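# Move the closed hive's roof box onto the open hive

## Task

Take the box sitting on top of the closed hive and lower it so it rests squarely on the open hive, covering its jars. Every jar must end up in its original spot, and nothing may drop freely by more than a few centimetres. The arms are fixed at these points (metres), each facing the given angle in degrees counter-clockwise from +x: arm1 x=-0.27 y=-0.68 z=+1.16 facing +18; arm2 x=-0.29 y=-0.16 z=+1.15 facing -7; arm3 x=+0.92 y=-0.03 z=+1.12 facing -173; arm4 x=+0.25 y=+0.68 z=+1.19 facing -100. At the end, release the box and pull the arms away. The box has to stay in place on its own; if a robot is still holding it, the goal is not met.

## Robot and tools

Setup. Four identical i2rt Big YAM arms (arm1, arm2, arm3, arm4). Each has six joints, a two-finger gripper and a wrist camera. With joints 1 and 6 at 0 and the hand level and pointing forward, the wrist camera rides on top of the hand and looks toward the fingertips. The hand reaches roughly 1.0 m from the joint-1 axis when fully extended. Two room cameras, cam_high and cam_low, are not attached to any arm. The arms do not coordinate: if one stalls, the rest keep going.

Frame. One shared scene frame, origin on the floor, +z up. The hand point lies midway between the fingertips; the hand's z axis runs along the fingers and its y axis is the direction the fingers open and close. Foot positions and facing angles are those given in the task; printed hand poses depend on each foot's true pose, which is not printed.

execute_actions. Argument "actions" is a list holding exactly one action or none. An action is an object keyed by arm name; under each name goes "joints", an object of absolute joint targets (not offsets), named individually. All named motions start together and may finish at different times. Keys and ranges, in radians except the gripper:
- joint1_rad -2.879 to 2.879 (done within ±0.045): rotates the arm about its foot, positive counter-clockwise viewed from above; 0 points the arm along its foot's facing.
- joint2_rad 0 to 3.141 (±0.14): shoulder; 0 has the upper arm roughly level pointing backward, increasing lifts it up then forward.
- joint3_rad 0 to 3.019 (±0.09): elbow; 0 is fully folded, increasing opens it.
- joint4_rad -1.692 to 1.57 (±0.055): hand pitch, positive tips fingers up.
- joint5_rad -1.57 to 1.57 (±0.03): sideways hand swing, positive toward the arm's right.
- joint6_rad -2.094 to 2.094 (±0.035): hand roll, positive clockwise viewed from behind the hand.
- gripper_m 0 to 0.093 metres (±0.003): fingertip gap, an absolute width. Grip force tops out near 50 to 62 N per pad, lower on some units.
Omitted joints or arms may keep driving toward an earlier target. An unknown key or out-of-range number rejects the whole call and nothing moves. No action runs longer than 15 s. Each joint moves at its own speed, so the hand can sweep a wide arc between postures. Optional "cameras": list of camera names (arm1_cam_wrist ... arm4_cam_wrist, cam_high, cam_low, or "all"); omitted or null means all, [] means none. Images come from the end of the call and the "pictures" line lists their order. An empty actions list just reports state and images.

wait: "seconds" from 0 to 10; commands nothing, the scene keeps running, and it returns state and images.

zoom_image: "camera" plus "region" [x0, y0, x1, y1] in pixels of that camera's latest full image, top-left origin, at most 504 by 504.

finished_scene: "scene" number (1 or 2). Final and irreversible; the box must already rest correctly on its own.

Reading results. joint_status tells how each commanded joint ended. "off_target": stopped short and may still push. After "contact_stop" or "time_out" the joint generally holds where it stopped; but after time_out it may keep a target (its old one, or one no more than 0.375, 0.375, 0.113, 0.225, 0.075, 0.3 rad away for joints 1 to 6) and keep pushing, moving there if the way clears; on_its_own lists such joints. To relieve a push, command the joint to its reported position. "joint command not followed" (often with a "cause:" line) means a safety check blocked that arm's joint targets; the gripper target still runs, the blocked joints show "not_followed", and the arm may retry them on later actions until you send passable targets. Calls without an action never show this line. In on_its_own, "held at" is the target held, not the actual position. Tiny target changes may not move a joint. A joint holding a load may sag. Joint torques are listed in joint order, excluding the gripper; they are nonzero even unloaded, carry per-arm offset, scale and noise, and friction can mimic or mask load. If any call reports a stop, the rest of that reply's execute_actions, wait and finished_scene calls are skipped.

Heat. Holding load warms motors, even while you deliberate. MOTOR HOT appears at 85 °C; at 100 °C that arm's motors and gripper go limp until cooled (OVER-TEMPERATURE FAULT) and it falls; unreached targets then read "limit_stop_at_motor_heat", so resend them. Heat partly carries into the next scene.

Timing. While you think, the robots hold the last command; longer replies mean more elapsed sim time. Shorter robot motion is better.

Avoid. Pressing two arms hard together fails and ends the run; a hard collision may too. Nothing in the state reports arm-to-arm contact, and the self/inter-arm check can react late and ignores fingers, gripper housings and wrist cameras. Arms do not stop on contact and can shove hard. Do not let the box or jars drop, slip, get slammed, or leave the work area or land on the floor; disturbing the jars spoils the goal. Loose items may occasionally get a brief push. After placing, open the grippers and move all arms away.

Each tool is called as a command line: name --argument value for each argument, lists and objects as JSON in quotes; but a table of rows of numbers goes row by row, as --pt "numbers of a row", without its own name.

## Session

execute_actions --actions '[]'

Scene clock: 0.00 s.
Joint torques (N m, as the arm reports them, + toward a larger angle): no reading
arm1.joint_positions: joint1_rad=-0.820 joint2_rad=+0.475 joint3_rad=+1.350 joint4_rad=-1.450 joint5_rad=-0.183 joint6_rad=+0.184 gripper_m=+0.095
arm1.joint_status: not commanded
arm1.hand: x=-0.1181 y=-0.7346 z=+1.6811 quat_wxyz=(-0.485, -0.254, -0.837, -0.007) (m; scene frame)
arm2.joint_positions: joint1_rad=-0.118 joint2_rad=+0.444 joint3_rad=+1.449 joint4_rad=-1.336 joint5_rad=+0.184 joint6_rad=-0.493 gripper_m=+0.095
arm2.joint_status: not commanded
arm2.hand: x=-0.1603 y=-0.2276 z=+1.7507 quat_wxyz=(-0.510, +0.044, -0.814, +0.275) (m; scene frame)
arm3.joint_positions: joint1_rad=+0.591 joint2_rad=+0.541 joint3_rad=+1.405 joint4_rad=-1.547 joint5_rad=-0.154 joint6_rad=-0.334 gripper_m=+0.094
arm3.joint_status: not commanded
arm3.hand: x=+0.8044 y=-0.1691 z=+1.6328 quat_wxyz=(-0.149, -0.767, -0.479, +0.400) (m; scene frame)
arm4.joint_positions: joint1_rad=+0.692 joint2_rad=+0.450 joint3_rad=+1.406 joint4_rad=-1.485 joint5_rad=+0.048 joint6_rad=+0.118 gripper_m=+0.095
arm4.joint_status: not commanded
arm4.hand: x=+0.3163 y=+0.5553 z=+1.7336 quat_wxyz=(-0.437, -0.488, -0.714, +0.247) (m; scene frame)
pictures: arm1_cam_wrist, arm2_cam_wrist, arm3_cam_wrist, arm4_cam_wrist, cam_high, cam_low
Images, in order (width x height): arm1_cam_wrist 896x504, arm2_cam_wrist 896x504, arm3_cam_wrist 896x504, arm4_cam_wrist 896x504, cam_high 896x504, cam_low 896x504.

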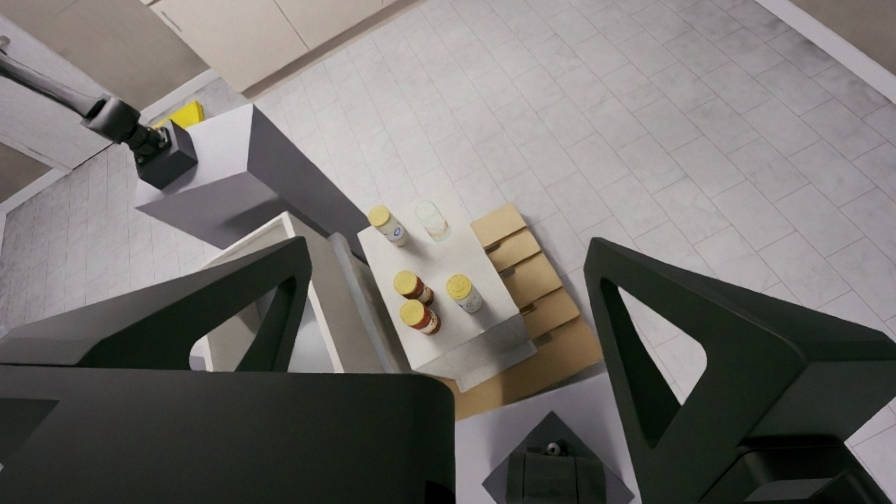

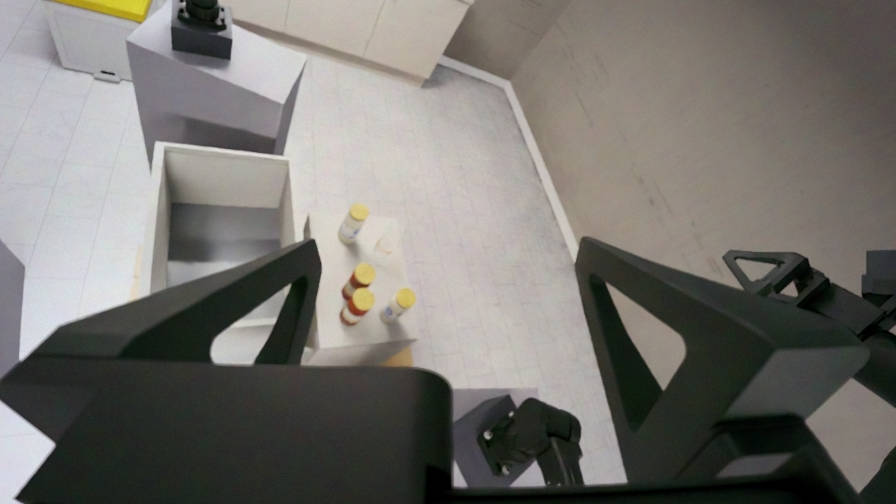

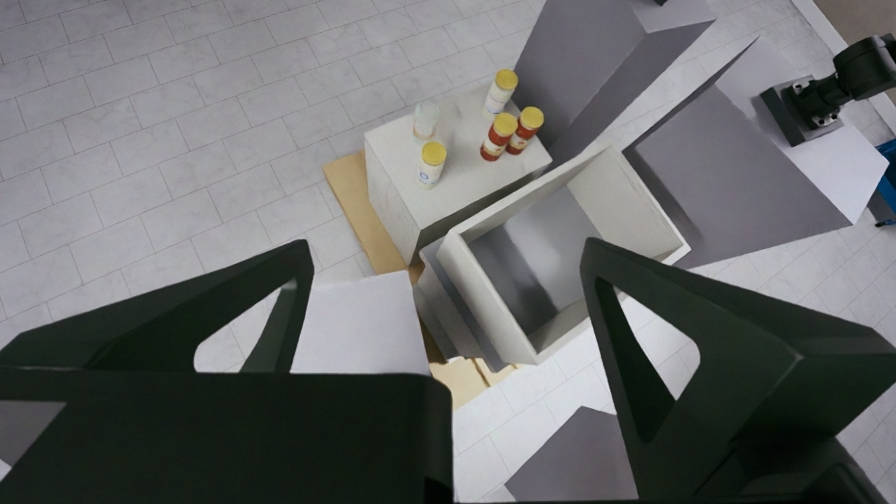

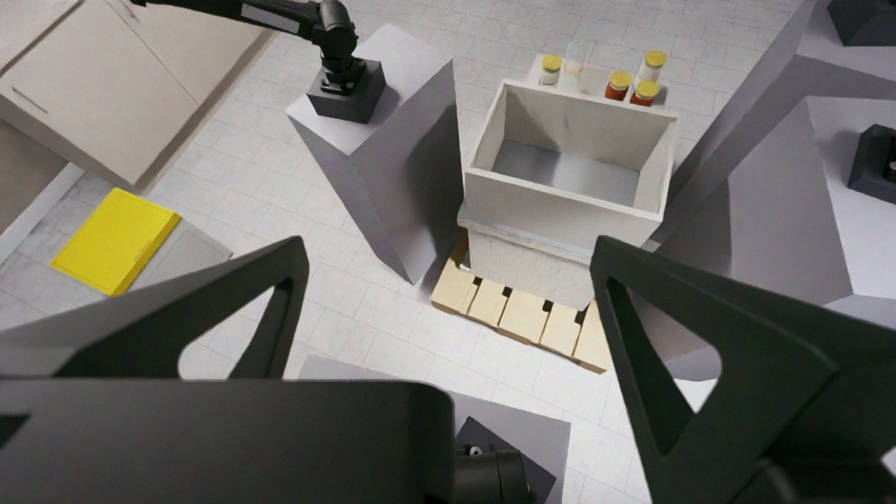

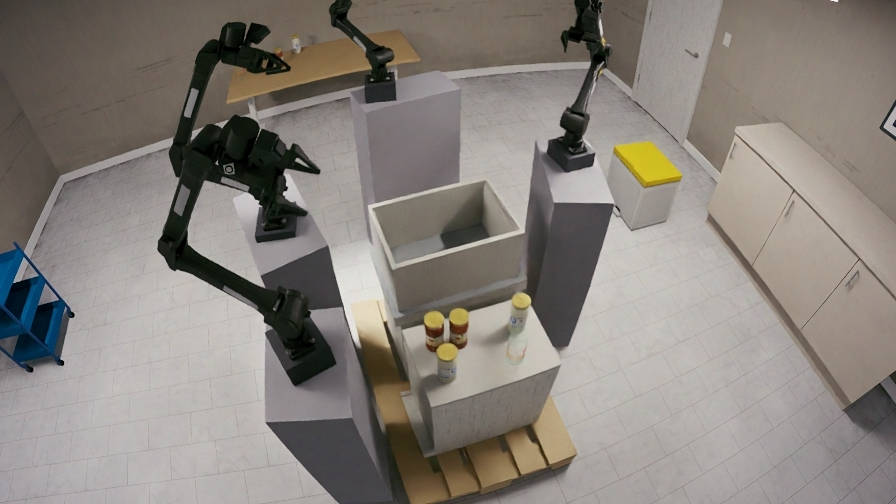

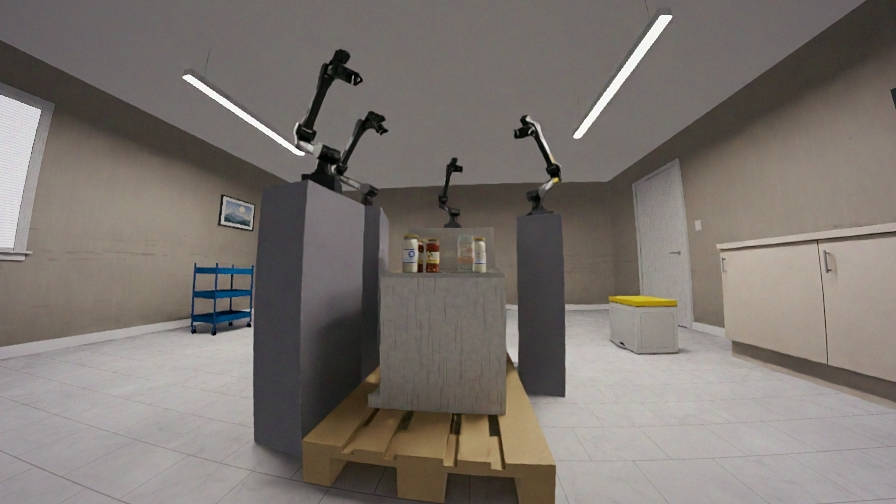

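execute_actions --actions '[]'

Scene clock: 3.97 s.
Joint torques (N m, as the arm reports them, + toward a larger angle): arm1=[-0.81  5.7   9.01  1.97 -0.09 -0.07] | arm2=[-0.09  4.92  9.31  2.7  -0.05  0.14] | arm3=[-0.12  4.    8.81  1.82 -0.07 -0.02] | arm4=[ 1.66  3.55  7.1   1.63  0.   -0.09]
arm1.joint_positions: joint1_rad=-0.820 joint2_rad=+0.475 joint3_rad=+1.350 joint4_rad=-1.450 joint5_rad=-0.183 joint6_rad=+0.184 gripper_m=+0.095
arm1.joint_status: not commanded
arm1.hand: x=-0.1181 y=-0.7346 z=+1.6811 quat_wxyz=(-0.485, -0.254, -0.837, -0.007) (m; scene frame)
arm2.joint_positions: joint1_rad=-0.118 joint2_rad=+0.444 joint3_rad=+1.449 joint4_rad=-1.336 joint5_rad=+0.184 joint6_rad=-0.493 gripper_m=+0.095
arm2.joint_status: not commanded
arm2.hand: x=-0.1603 y=-0.2276 z=+1.7507 quat_wxyz=(-0.510, +0.044, -0.814, +0.275) (m; scene frame)
arm3.joint_positions: joint1_rad=+0.591 joint2_rad=+0.541 joint3_rad=+1.405 joint4_rad=-1.547 joint5_rad=-0.154 joint6_rad=-0.334 gripper_m=+0.094
arm3.joint_status: not commanded
arm3.hand: x=+0.8044 y=-0.1691 z=+1.6328 quat_wxyz=(-0.149, -0.767, -0.479, +0.400) (m; scene frame)
arm4.joint_positions: joint1_rad=+0.692 joint2_rad=+0.450 joint3_rad=+1.406 joint4_rad=-1.485 joint5_rad=+0.048 joint6_rad=+0.118 gripper_m=+0.095
arm4.joint_status: not commanded
arm4.hand: x=+0.3163 y=+0.5553 z=+1.7336 quat_wxyz=(-0.437, -0.488, -0.714, +0.247) (m; scene frame)
pictures: arm1_cam_wrist, arm2_cam_wrist, arm3_cam_wrist, arm4_cam_wrist, cam_high, cam_low
Images, in order (width x height): arm1_cam_wrist 896x504, arm2_cam_wrist 896x504, arm3_cam_wrist 896x504, arm4_cam_wrist 896x504, cam_high 896x504, cam_low 896x504.

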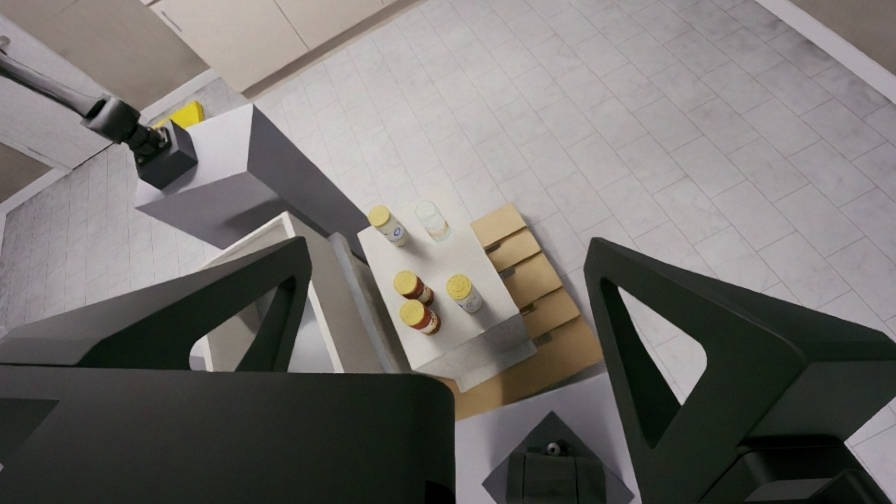

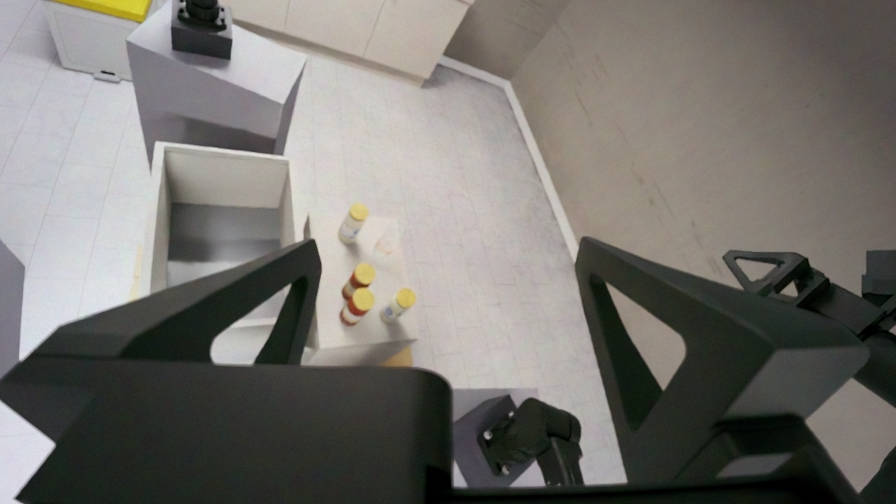

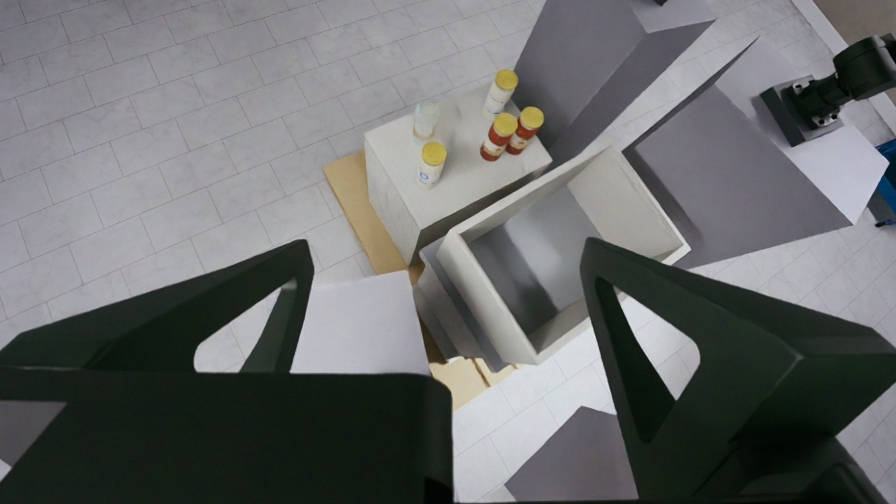

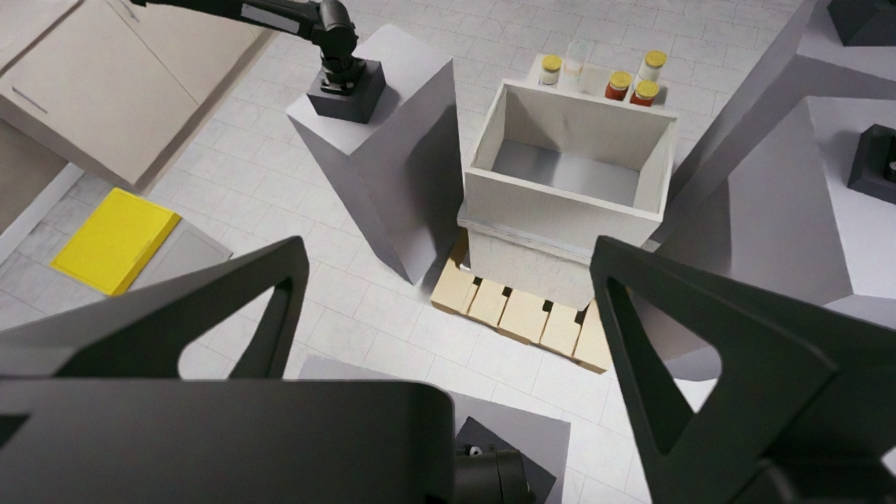

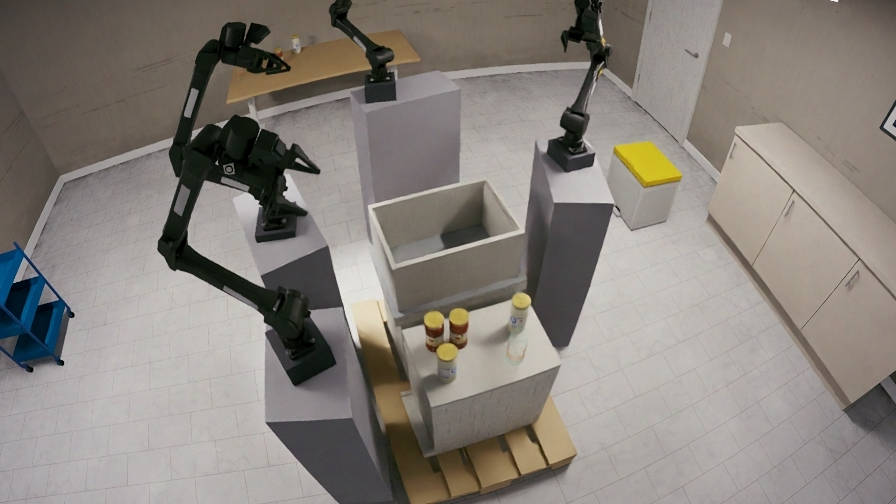

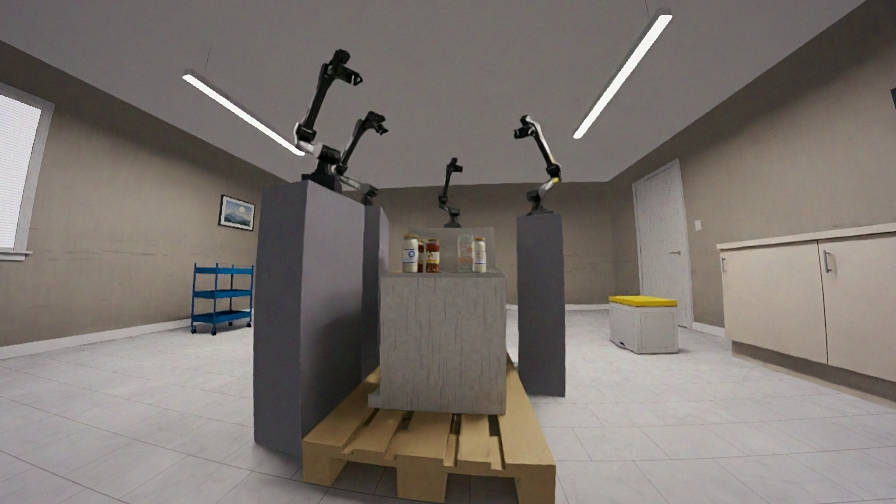

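execute_actions --actions '[{"arm1":{"joints":{"joint1_rad":-0.491,"joint2_rad":2.609,"joint3_rad":1.98,"joint4_rad":-0.951,"joint5_rad":0,"joint6_rad":1.394}},"arm2":{"joints":{"joint1_rad":-0.504,"joint2_rad":2.209,"joint3_rad":1.41,"joint4_rad":-0.777,"joint5_rad":0,"joint6_rad":0.936}},"arm3":{"joints":{"joint1_rad":0.9245,"joint2_rad":2.044,"joint3_rad":1.245,"joint4_rad":-0.767,"joint5_rad":0,"joint6_rad":-0.526}}}]'

Scene clock: 26.60 s.
Joint torques (N m, as the arm reports them, + toward a larger angle): arm1=[  0.77 -24.07   9.52   0.23   0.08   0.11] | arm2=[ -0.31 -16.44   7.24   1.23  -0.1    0.25] | arm3=[ -0.1  -15.67   6.64   0.9    0.12  -0.17] | arm4=[ 1.67  3.61  7.12  1.67  0.   -0.09]
arm1.joint_positions: joint1_rad=-0.501 joint2_rad=+2.613 joint3_rad=+1.949 joint4_rad=-0.948 joint5_rad=-0.002 joint6_rad=+1.384 gripper_m=+0.095
arm1.joint_status: all done
arm1.hand: x=+0.3914 y=-0.8007 z=+0.9418 quat_wxyz=(+0.016, -0.705, -0.709, +0.006) (m; scene frame)
arm2.joint_positions: joint1_rad=-0.499 joint2_rad=+2.220 joint3_rad=+1.402 joint4_rad=-0.790 joint5_rad=+0.002 joint6_rad=+0.922 gripper_m=+0.095
arm2.joint_status: all done
arm2.hand: x=+0.1548 y=-0.4825 z=+1.0154 quat_wxyz=(+0.023, -0.700, -0.714, +0.002) (m; scene frame)
arm3.joint_positions: joint1_rad=+0.925 joint2_rad=+2.042 joint3_rad=+1.238 joint4_rad=-0.784 joint5_rad=-0.005 joint6_rad=-0.511 gripper_m=+0.094
arm3.joint_status: all done
arm3.hand: x=+0.6660 y=-0.4797 z=+1.0247 quat_wxyz=(-0.002, -0.712, -0.702, -0.016) (m; scene frame)
arm4.joint_positions: joint1_rad=+0.692 joint2_rad=+0.450 joint3_rad=+1.406 joint4_rad=-1.485 joint5_rad=+0.048 joint6_rad=+0.118 gripper_m=+0.095
arm4.joint_status: not commanded
arm4.hand: x=+0.3163 y=+0.5553 z=+1.7336 quat_wxyz=(-0.437, -0.488, -0.714, +0.247) (m; scene frame)
pictures: arm1_cam_wrist, arm2_cam_wrist, arm3_cam_wrist, arm4_cam_wrist, cam_high, cam_low
Images, in order (width x height): arm1_cam_wrist 896x504, arm2_cam_wrist 896x504, arm3_cam_wrist 896x504, arm4_cam_wrist 896x504, cam_high 896x504, cam_low 896x504.

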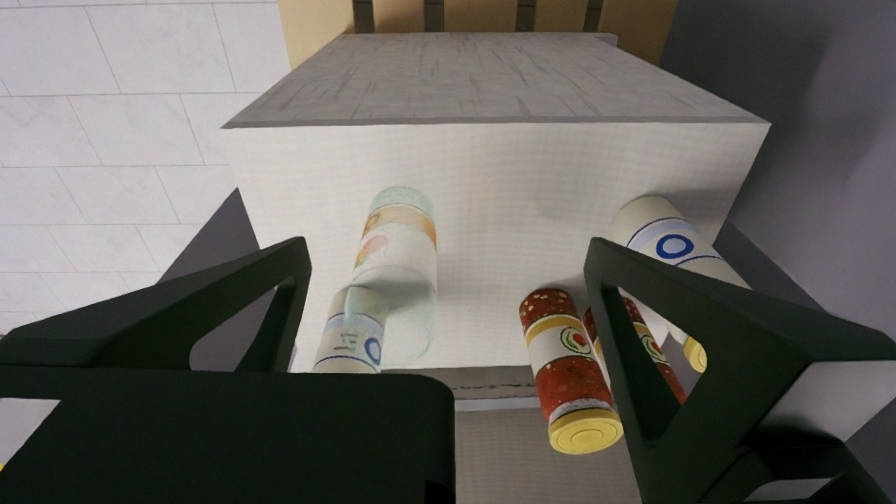

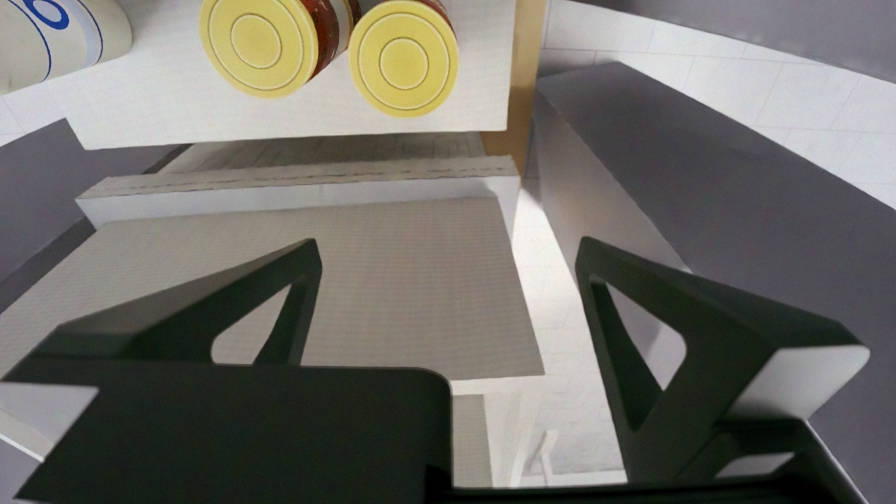

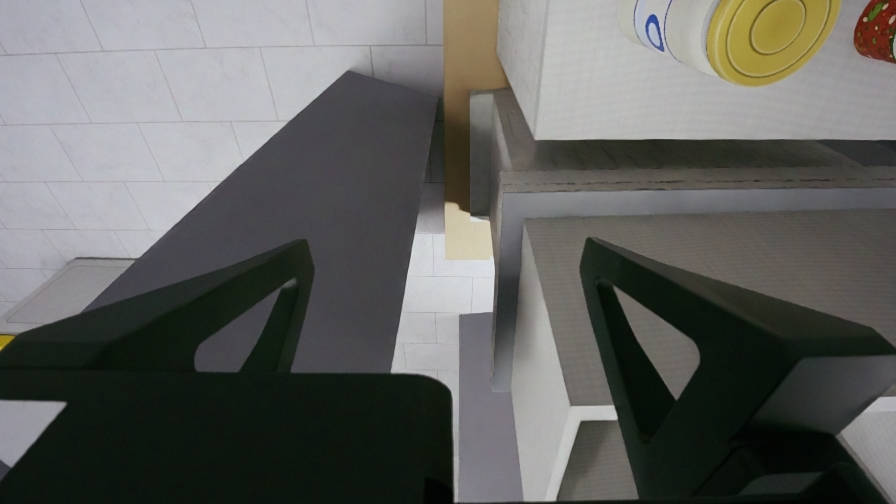

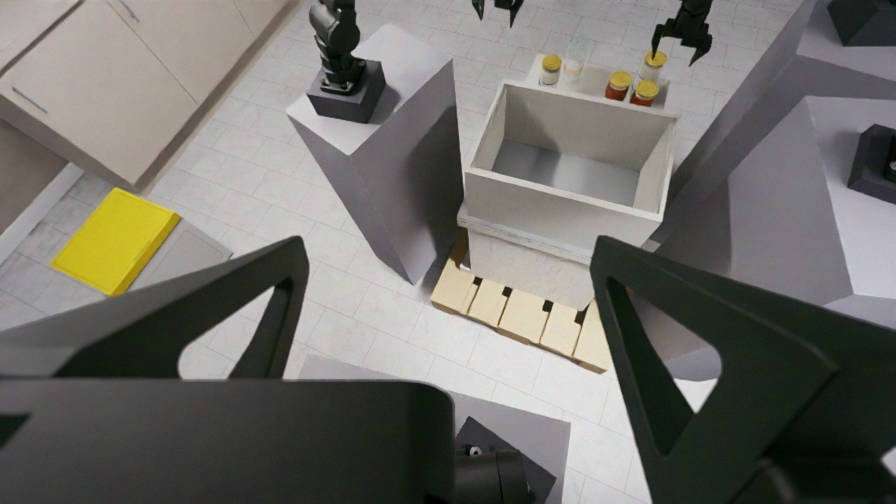

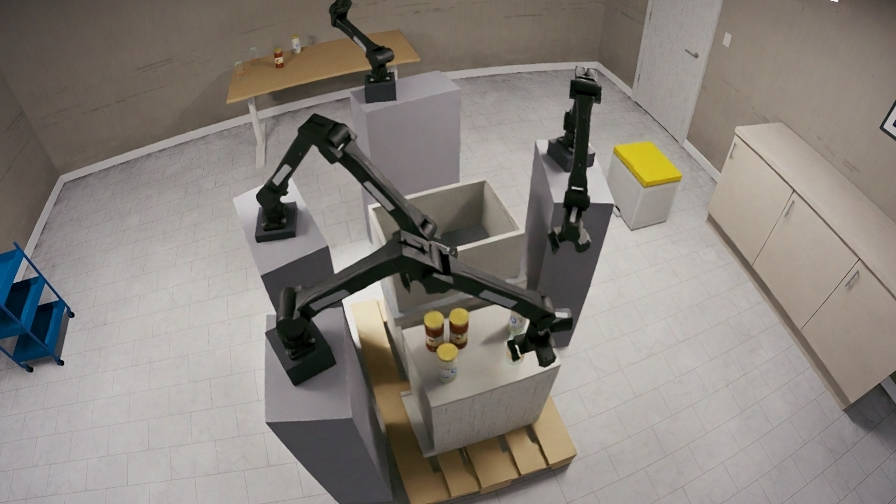

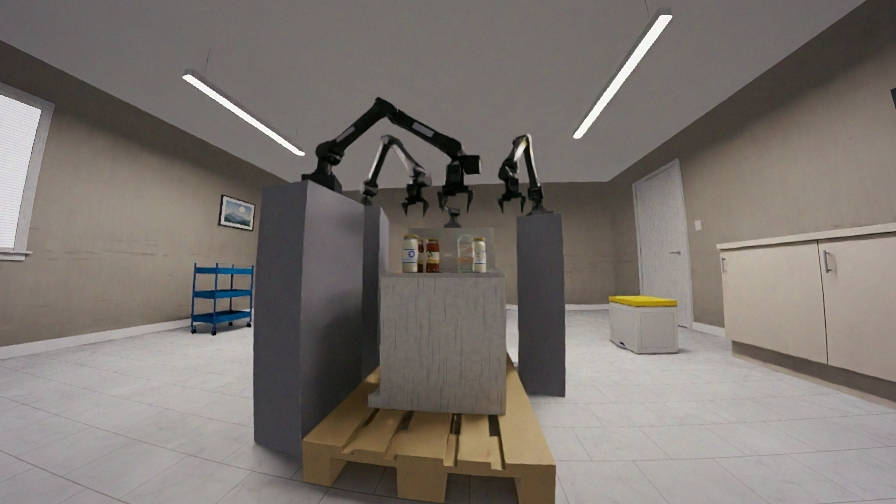

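execute_actions --actions '[{"arm1":{"joints":{"joint1_rad":-0.9,"joint2_rad":1.95,"joint3_rad":1.15,"joint4_rad":-0.78}},"arm2":{"joints":{"joint1_rad":0.152,"joint2_rad":1.854,"joint3_rad":0.772,"joint4_rad":-0.468,"joint5_rad":0,"joint6_rad":1.535}},"arm3":{"joints":{"joint1_rad":0.087,"joint2_rad":1.744,"joint3_rad":0.778,"joint4_rad":-0.575,"joint5_rad":0,"joint6_rad":-1.447}}}]' --cameras '["arm2_cam_wrist","arm3_cam_wrist","arm4_cam_wrist","cam_high"]'

Scene clock: 52.17 s.
Joint torques (N m, as the arm reports them, + toward a larger angle): arm1=[ -1.22 -14.71   7.43   0.41   0.03   0.09] | arm2=[-0.19 -9.86  5.33  1.37  0.1   0.26] | arm3=[ 0.01 -9.68  5.5   0.77 -0.06 -0.18] | arm4=[ 1.82  3.53  7.12  1.61  0.   -0.09]
arm1.joint_positions: joint1_rad=-0.893 joint2_rad=+1.943 joint3_rad=+1.134 joint4_rad=-0.784 joint5_rad=+0.000 joint6_rad=+1.384 gripper_m=+0.095
arm1.joint_status: all done
arm1.hand: x=+0.1309 y=-0.9408 z=+1.0932 quat_wxyz=(+0.010, -0.830, -0.557, -0.001) (m; scene frame)
arm2.joint_positions: joint1_rad=+0.155 joint2_rad=+1.858 joint3_rad=+0.762 joint4_rad=-0.479 joint5_rad=-0.002 joint6_rad=+1.521 gripper_m=+0.095
arm2.joint_status: all done
arm2.hand: x=+0.0732 y=-0.1451 z=+1.0417 quat_wxyz=(+0.007, -0.680, -0.733, -0.002) (m; scene frame)
arm3.joint_positions: joint1_rad=+0.085 joint2_rad=+1.733 joint3_rad=+0.773 joint4_rad=-0.588 joint5_rad=-0.001 joint6_rad=-1.431 gripper_m=+0.094
arm3.joint_status: all done
arm3.hand: x=+0.5567 y=-0.1107 z=+1.0443 quat_wxyz=(+0.004, -0.683, -0.730, +0.002) (m; scene frame)
arm4.joint_positions: joint1_rad=+0.692 joint2_rad=+0.450 joint3_rad=+1.406 joint4_rad=-1.485 joint5_rad=+0.048 joint6_rad=+0.118 gripper_m=+0.095
arm4.joint_status: not commanded
arm4.hand: x=+0.3163 y=+0.5553 z=+1.7336 quat_wxyz=(-0.437, -0.488, -0.714, +0.247) (m; scene frame)
pictures: arm2_cam_wrist, arm3_cam_wrist, arm4_cam_wrist, cam_high
Images, in order (width x height): arm2_cam_wrist 896x504, arm3_cam_wrist 896x504, arm4_cam_wrist 896x504, cam_high 896x504.

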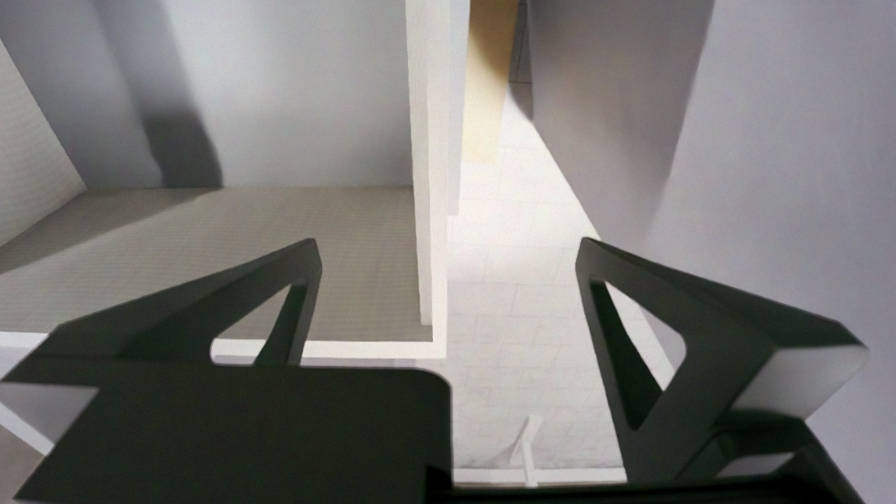

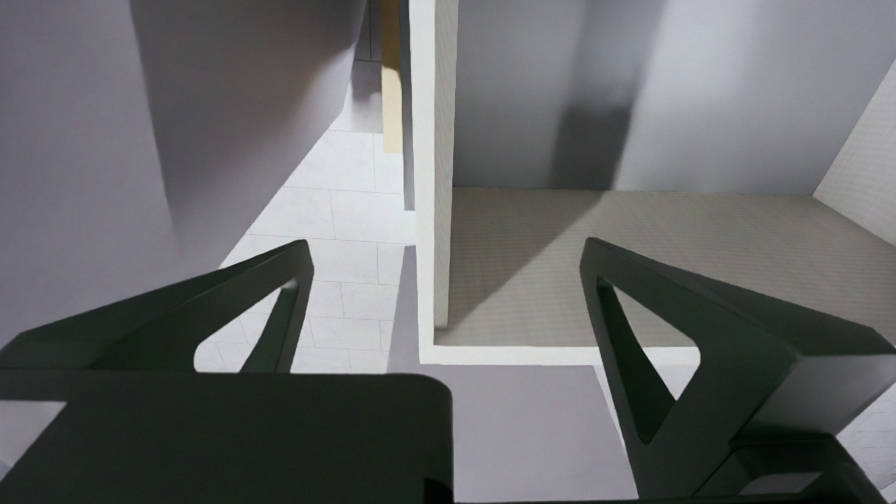

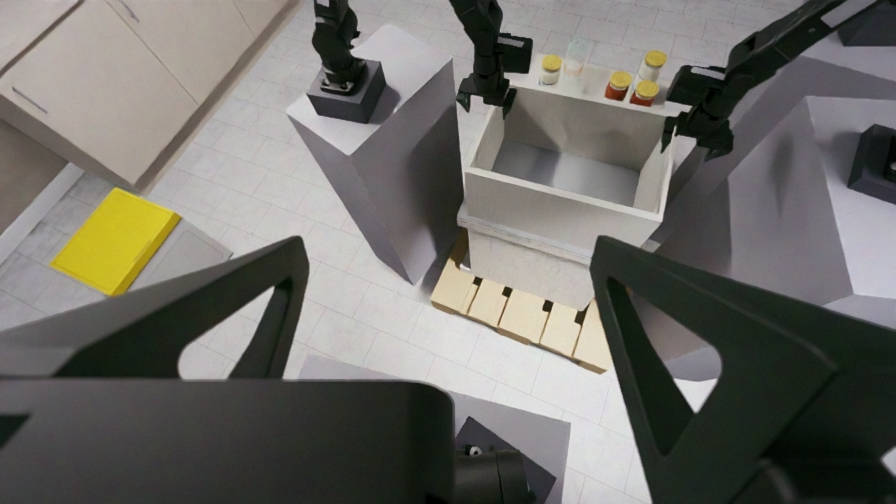

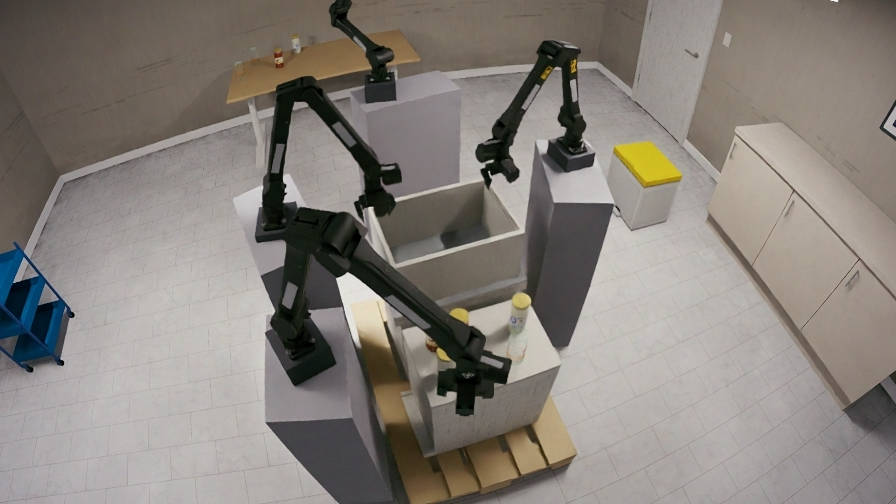

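execute_actions --actions '[{"arm2":{"joints":{"joint1_rad":0.125,"joint2_rad":2.170,"joint3_rad":0.845,"joint4_rad":-0.212,"joint6_rad":1.487}},"arm3":{"joints":{"joint1_rad":0.115,"joint2_rad":2.035,"joint3_rad":0.775,"joint4_rad":-0.280,"joint6_rad":-1.385}}}]' --cameras '["arm2_cam_wrist","arm3_cam_wrist","cam_high"]'

Scene clock: 59.30 s.
Joint torques (N m, as the arm reports them, + toward a larger angle): arm1=[ -0.86 -15.38   7.54   0.49   0.04   0.06] | arm2=[ -0.66 -12.31   2.9    1.45   0.1   -0.06] | arm3=[  0.09 -11.99   2.98   0.96  -0.06   0.13] | arm4=[ 1.7   3.58  7.12  1.63  0.   -0.09]
arm1.joint_positions: joint1_rad=-0.893 joint2_rad=+1.943 joint3_rad=+1.134 joint4_rad=-0.784 joint5_rad=+0.000 joint6_rad=+1.384 gripper_m=+0.095
arm1.joint_status: not commanded
arm1.hand: x=+0.1309 y=-0.9408 z=+1.0932 quat_wxyz=(+0.010, -0.830, -0.557, -0.001) (m; scene frame)
arm2.joint_positions: joint1_rad=+0.132 joint2_rad=+2.185 joint3_rad=+0.840 joint4_rad=-0.229 joint5_rad=-0.002 joint6_rad=+1.501 gripper_m=+0.095
arm2.joint_status: all done
arm2.hand: x=+0.0852 y=-0.1524 z=+0.9352 quat_wxyz=(+0.007, -0.681, -0.732, -0.002) (m; scene frame)
arm3.joint_positions: joint1_rad=+0.112 joint2_rad=+2.038 joint3_rad=+0.773 joint4_rad=-0.298 joint5_rad=-0.001 joint6_rad=-1.400 gripper_m=+0.094
arm3.joint_status: all done
arm3.hand: x=+0.5651 y=-0.1184 z=+0.9376 quat_wxyz=(+0.000, -0.685, -0.729, -0.004) (m; scene frame)
arm4.joint_positions: joint1_rad=+0.692 joint2_rad=+0.450 joint3_rad=+1.406 joint4_rad=-1.485 joint5_rad=+0.048 joint6_rad=+0.118 gripper_m=+0.095
arm4.joint_status: not commanded
arm4.hand: x=+0.3163 y=+0.5553 z=+1.7336 quat_wxyz=(-0.437, -0.488, -0.714, +0.247) (m; scene frame)
pictures: arm2_cam_wrist, arm3_cam_wrist, cam_high
Images, in order (width x height): arm2_cam_wrist 896x504, arm3_cam_wrist 896x504, cam_high 896x504.

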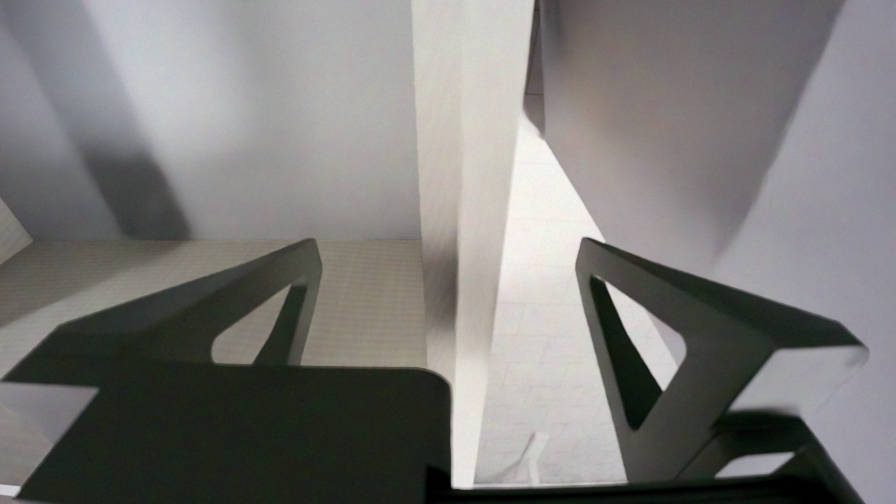

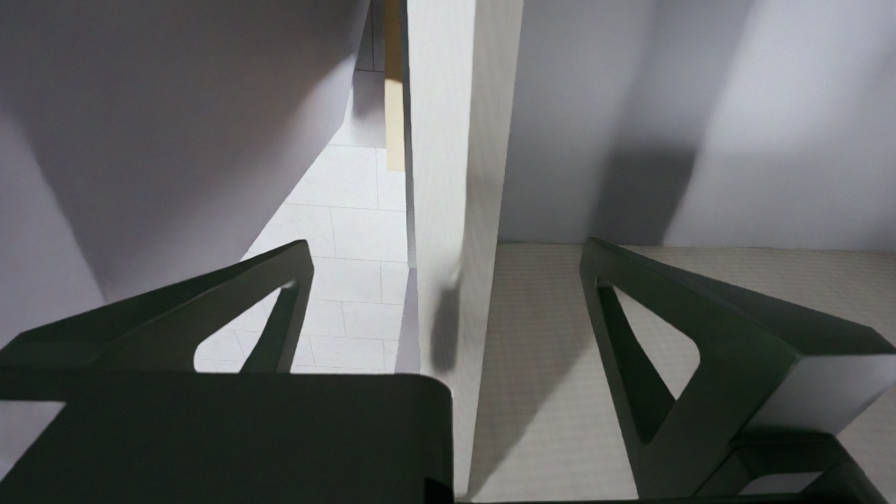

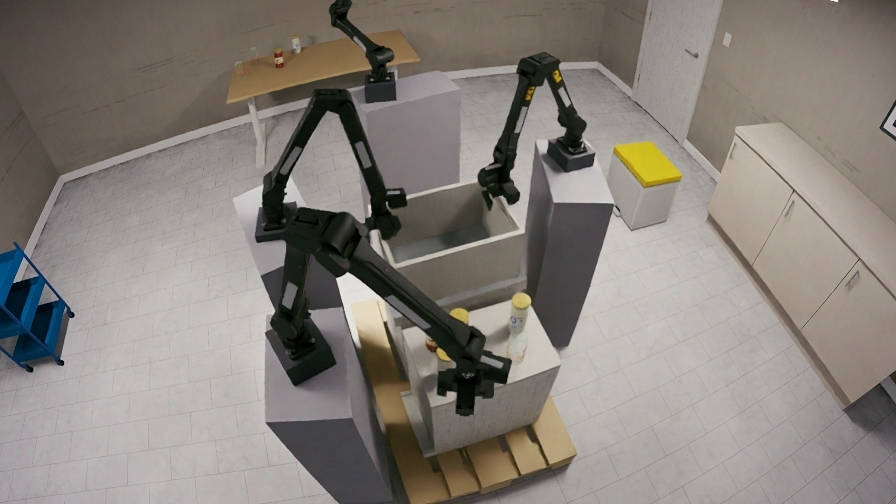

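execute_actions --actions '[{"arm2":{"joints":{"gripper_m":0}},"arm3":{"joints":{"gripper_m":0}}}]' --cameras '["arm2_cam_wrist","arm3_cam_wrist"]'

Scene clock: 61.27 s.
Joint torques (N m, as the arm reports them, + toward a larger angle): arm1=[ -1.08 -14.84   7.55   0.47   0.06   0.1 ] | arm2=[ -0.53 -12.     2.99   1.4    0.09  -0.05] | arm3=[  0.08 -11.93   2.79   0.72  -0.08   0.02] | arm4=[ 1.64  3.57  7.13  1.63  0.   -0.09]
arm1.joint_positions: joint1_rad=-0.893 joint2_rad=+1.943 joint3_rad=+1.134 joint4_rad=-0.784 joint5_rad=+0.000 joint6_rad=+1.384 gripper_m=+0.095
arm1.joint_status: not commanded
arm1.hand: x=+0.1309 y=-0.9408 z=+1.0932 quat_wxyz=(+0.010, -0.830, -0.557, -0.001) (m; scene frame)
arm2.joint_positions: joint1_rad=+0.132 joint2_rad=+2.185 joint3_rad=+0.839 joint4_rad=-0.227 joint5_rad=-0.002 joint6_rad=+1.501 gripper_m=+0.019
arm2.joint_status: gripper_m off_target (ended at +0.019, target +0.000)
arm2.hand: x=+0.0845 y=-0.1526 z=+0.9351 quat_wxyz=(+0.007, -0.682, -0.732, -0.002) (m; scene frame)
arm3.joint_positions: joint1_rad=+0.112 joint2_rad=+2.038 joint3_rad=+0.775 joint4_rad=-0.293 joint5_rad=+0.000 joint6_rad=-1.390 gripper_m=+0.018
arm3.joint_status: gripper_m off_target (ended at +0.018, target +0.000)
arm3.hand: x=+0.5628 y=-0.1188 z=+0.9378 quat_wxyz=(+0.002, -0.688, -0.725, -0.001) (m; scene frame)
arm4.joint_positions: joint1_rad=+0.692 joint2_rad=+0.450 joint3_rad=+1.406 joint4_rad=-1.485 joint5_rad=+0.048 joint6_rad=+0.118 gripper_m=+0.095
arm4.joint_status: not commanded
arm4.hand: x=+0.3163 y=+0.5553 z=+1.7336 quat_wxyz=(-0.437, -0.488, -0.714, +0.247) (m; scene frame)
pictures: arm2_cam_wrist, arm3_cam_wrist
Images, in order (width x height): arm2_cam_wrist 896x504, arm3_cam_wrist 896x504.

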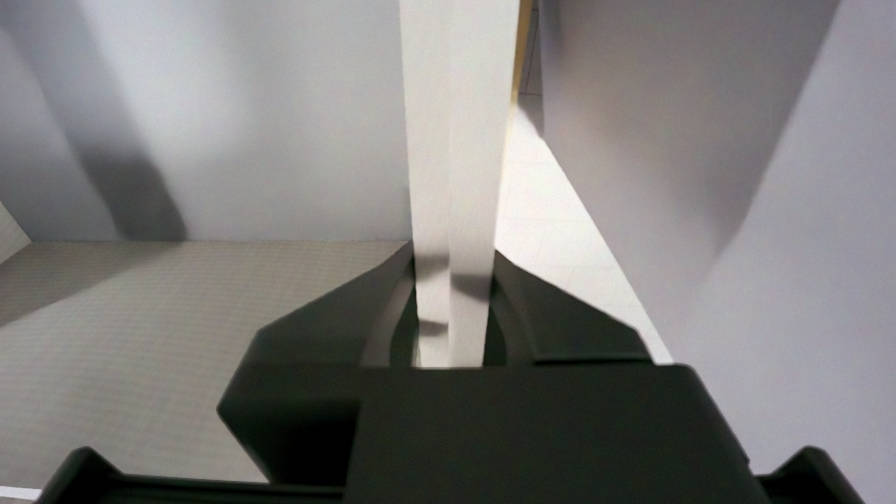

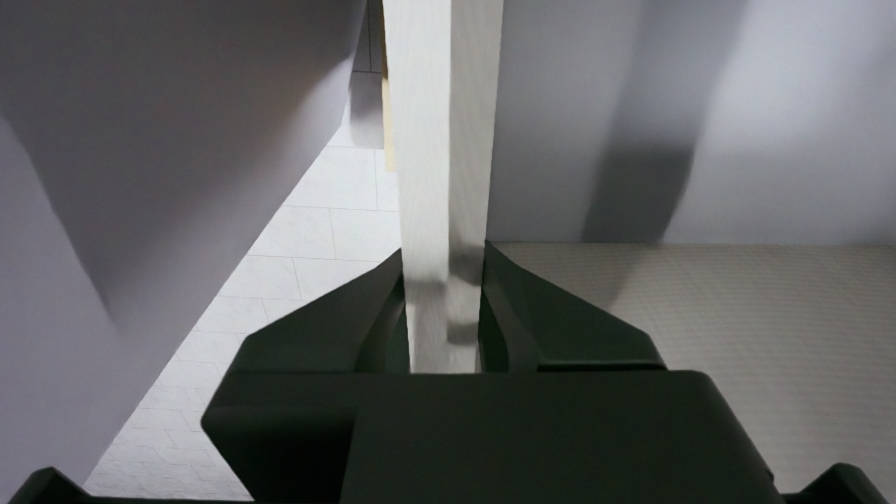

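execute_actions --actions '[{"arm2":{"joints":{"joint2_rad":1.822,"joint3_rad":0.815,"joint4_rad":-0.470}},"arm3":{"joints":{"joint2_rad":1.70,"joint3_rad":0.79,"joint4_rad":-0.573}}}]' --cameras '["arm2_cam_wrist","arm3_cam_wrist","cam_high","cam_low"]'

Scene clock: 65.50 s.
Joint torques (N m, as the arm reports them, + toward a larger angle): arm1=[ -1.02 -14.74   7.5    0.5    0.04   0.07] | arm2=[ -0.57 -14.83   6.71   0.65   0.21  -0.05] | arm3=[  0.08 -14.4    6.94  -0.27  -0.28  -0.02] | arm4=[ 1.77  3.57  7.13  1.63  0.01 -0.09]
arm1.joint_positions: joint1_rad=-0.893 joint2_rad=+1.943 joint3_rad=+1.134 joint4_rad=-0.784 joint5_rad=+0.000 joint6_rad=+1.384 gripper_m=+0.095
arm1.joint_status: not commanded
arm1.hand: x=+0.1309 y=-0.9408 z=+1.0932 quat_wxyz=(+0.010, -0.830, -0.557, -0.001) (m; scene frame)
arm2.joint_positions: joint1_rad=+0.130 joint2_rad=+1.892 joint3_rad=+0.792 joint4_rad=-0.465 joint5_rad=-0.006 joint6_rad=+1.501 gripper_m=+0.019
arm2.joint_status: all done
arm2.hand: x=+0.0853 y=-0.1534 z=+1.0345 quat_wxyz=(+0.005, -0.682, -0.731, -0.006) (m; scene frame)
arm3.joint_positions: joint1_rad=+0.112 joint2_rad=+1.753 joint3_rad=+0.762 joint4_rad=-0.562 joint5_rad=+0.005 joint6_rad=-1.385 gripper_m=+0.018
arm3.joint_status: all done
arm3.hand: x=+0.5625 y=-0.1184 z=+1.0352 quat_wxyz=(+0.005, -0.690, -0.724, -0.001) (m; scene frame)
arm4.joint_positions: joint1_rad=+0.692 joint2_rad=+0.450 joint3_rad=+1.406 joint4_rad=-1.485 joint5_rad=+0.048 joint6_rad=+0.118 gripper_m=+0.095
arm4.joint_status: not commanded
arm4.hand: x=+0.3163 y=+0.5553 z=+1.7336 quat_wxyz=(-0.437, -0.488, -0.714, +0.247) (m; scene frame)
pictures: arm2_cam_wrist, arm3_cam_wrist, cam_high, cam_low
Images, in order (width x height): arm2_cam_wrist 896x504, arm3_cam_wrist 896x504, cam_high 896x504, cam_low 896x504.

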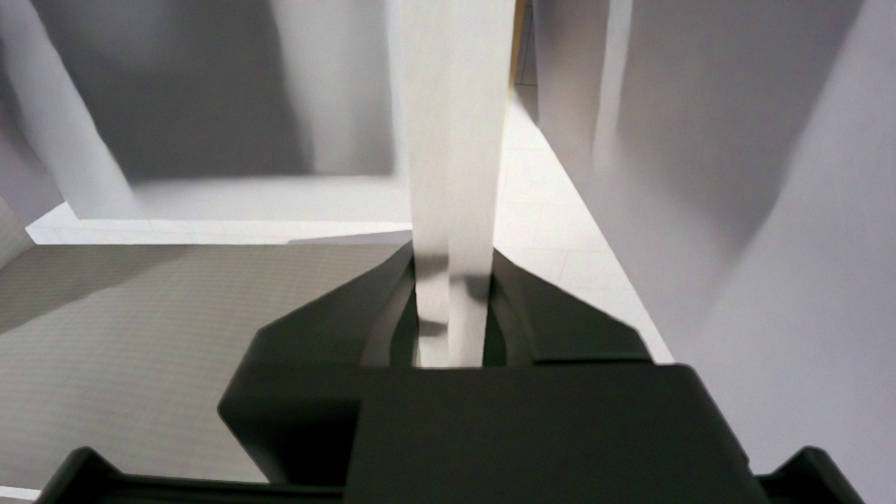

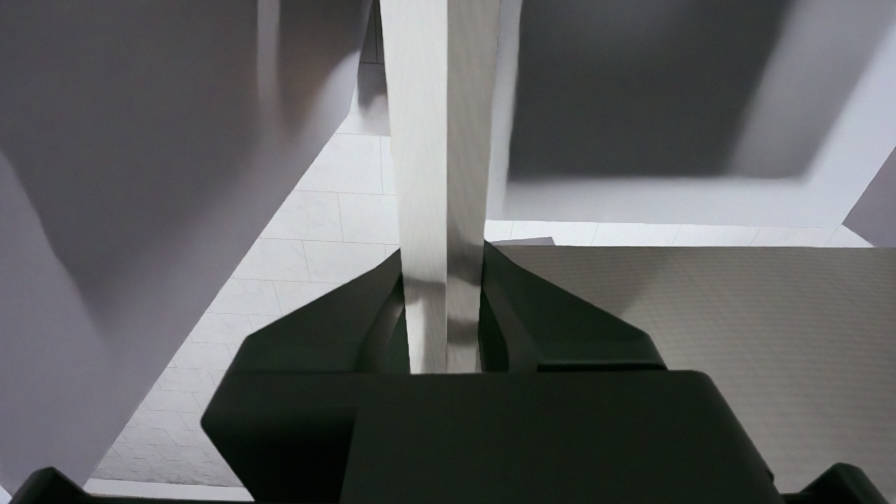

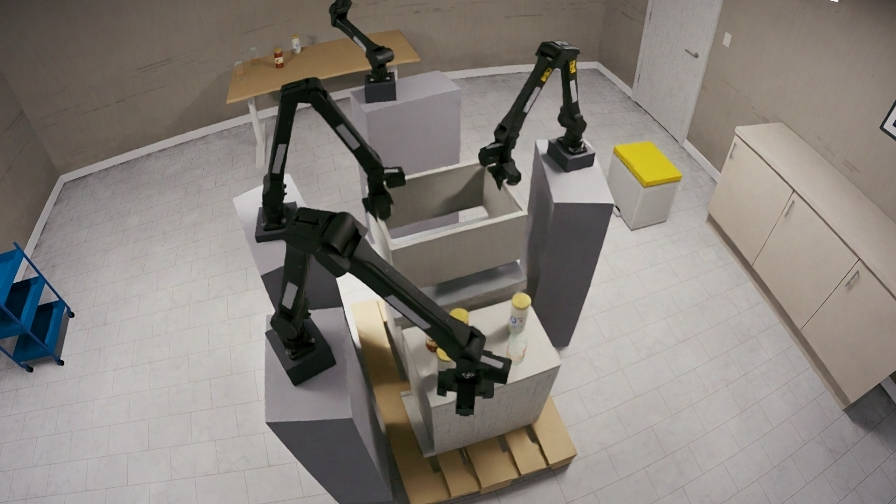

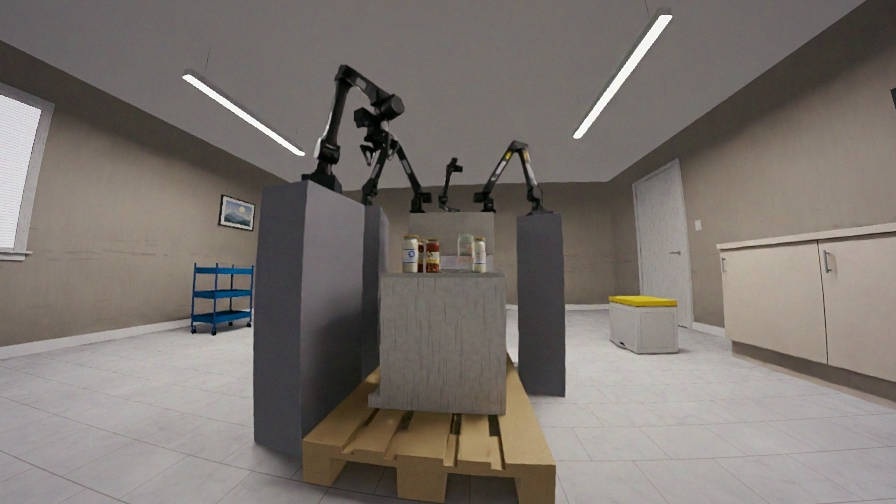

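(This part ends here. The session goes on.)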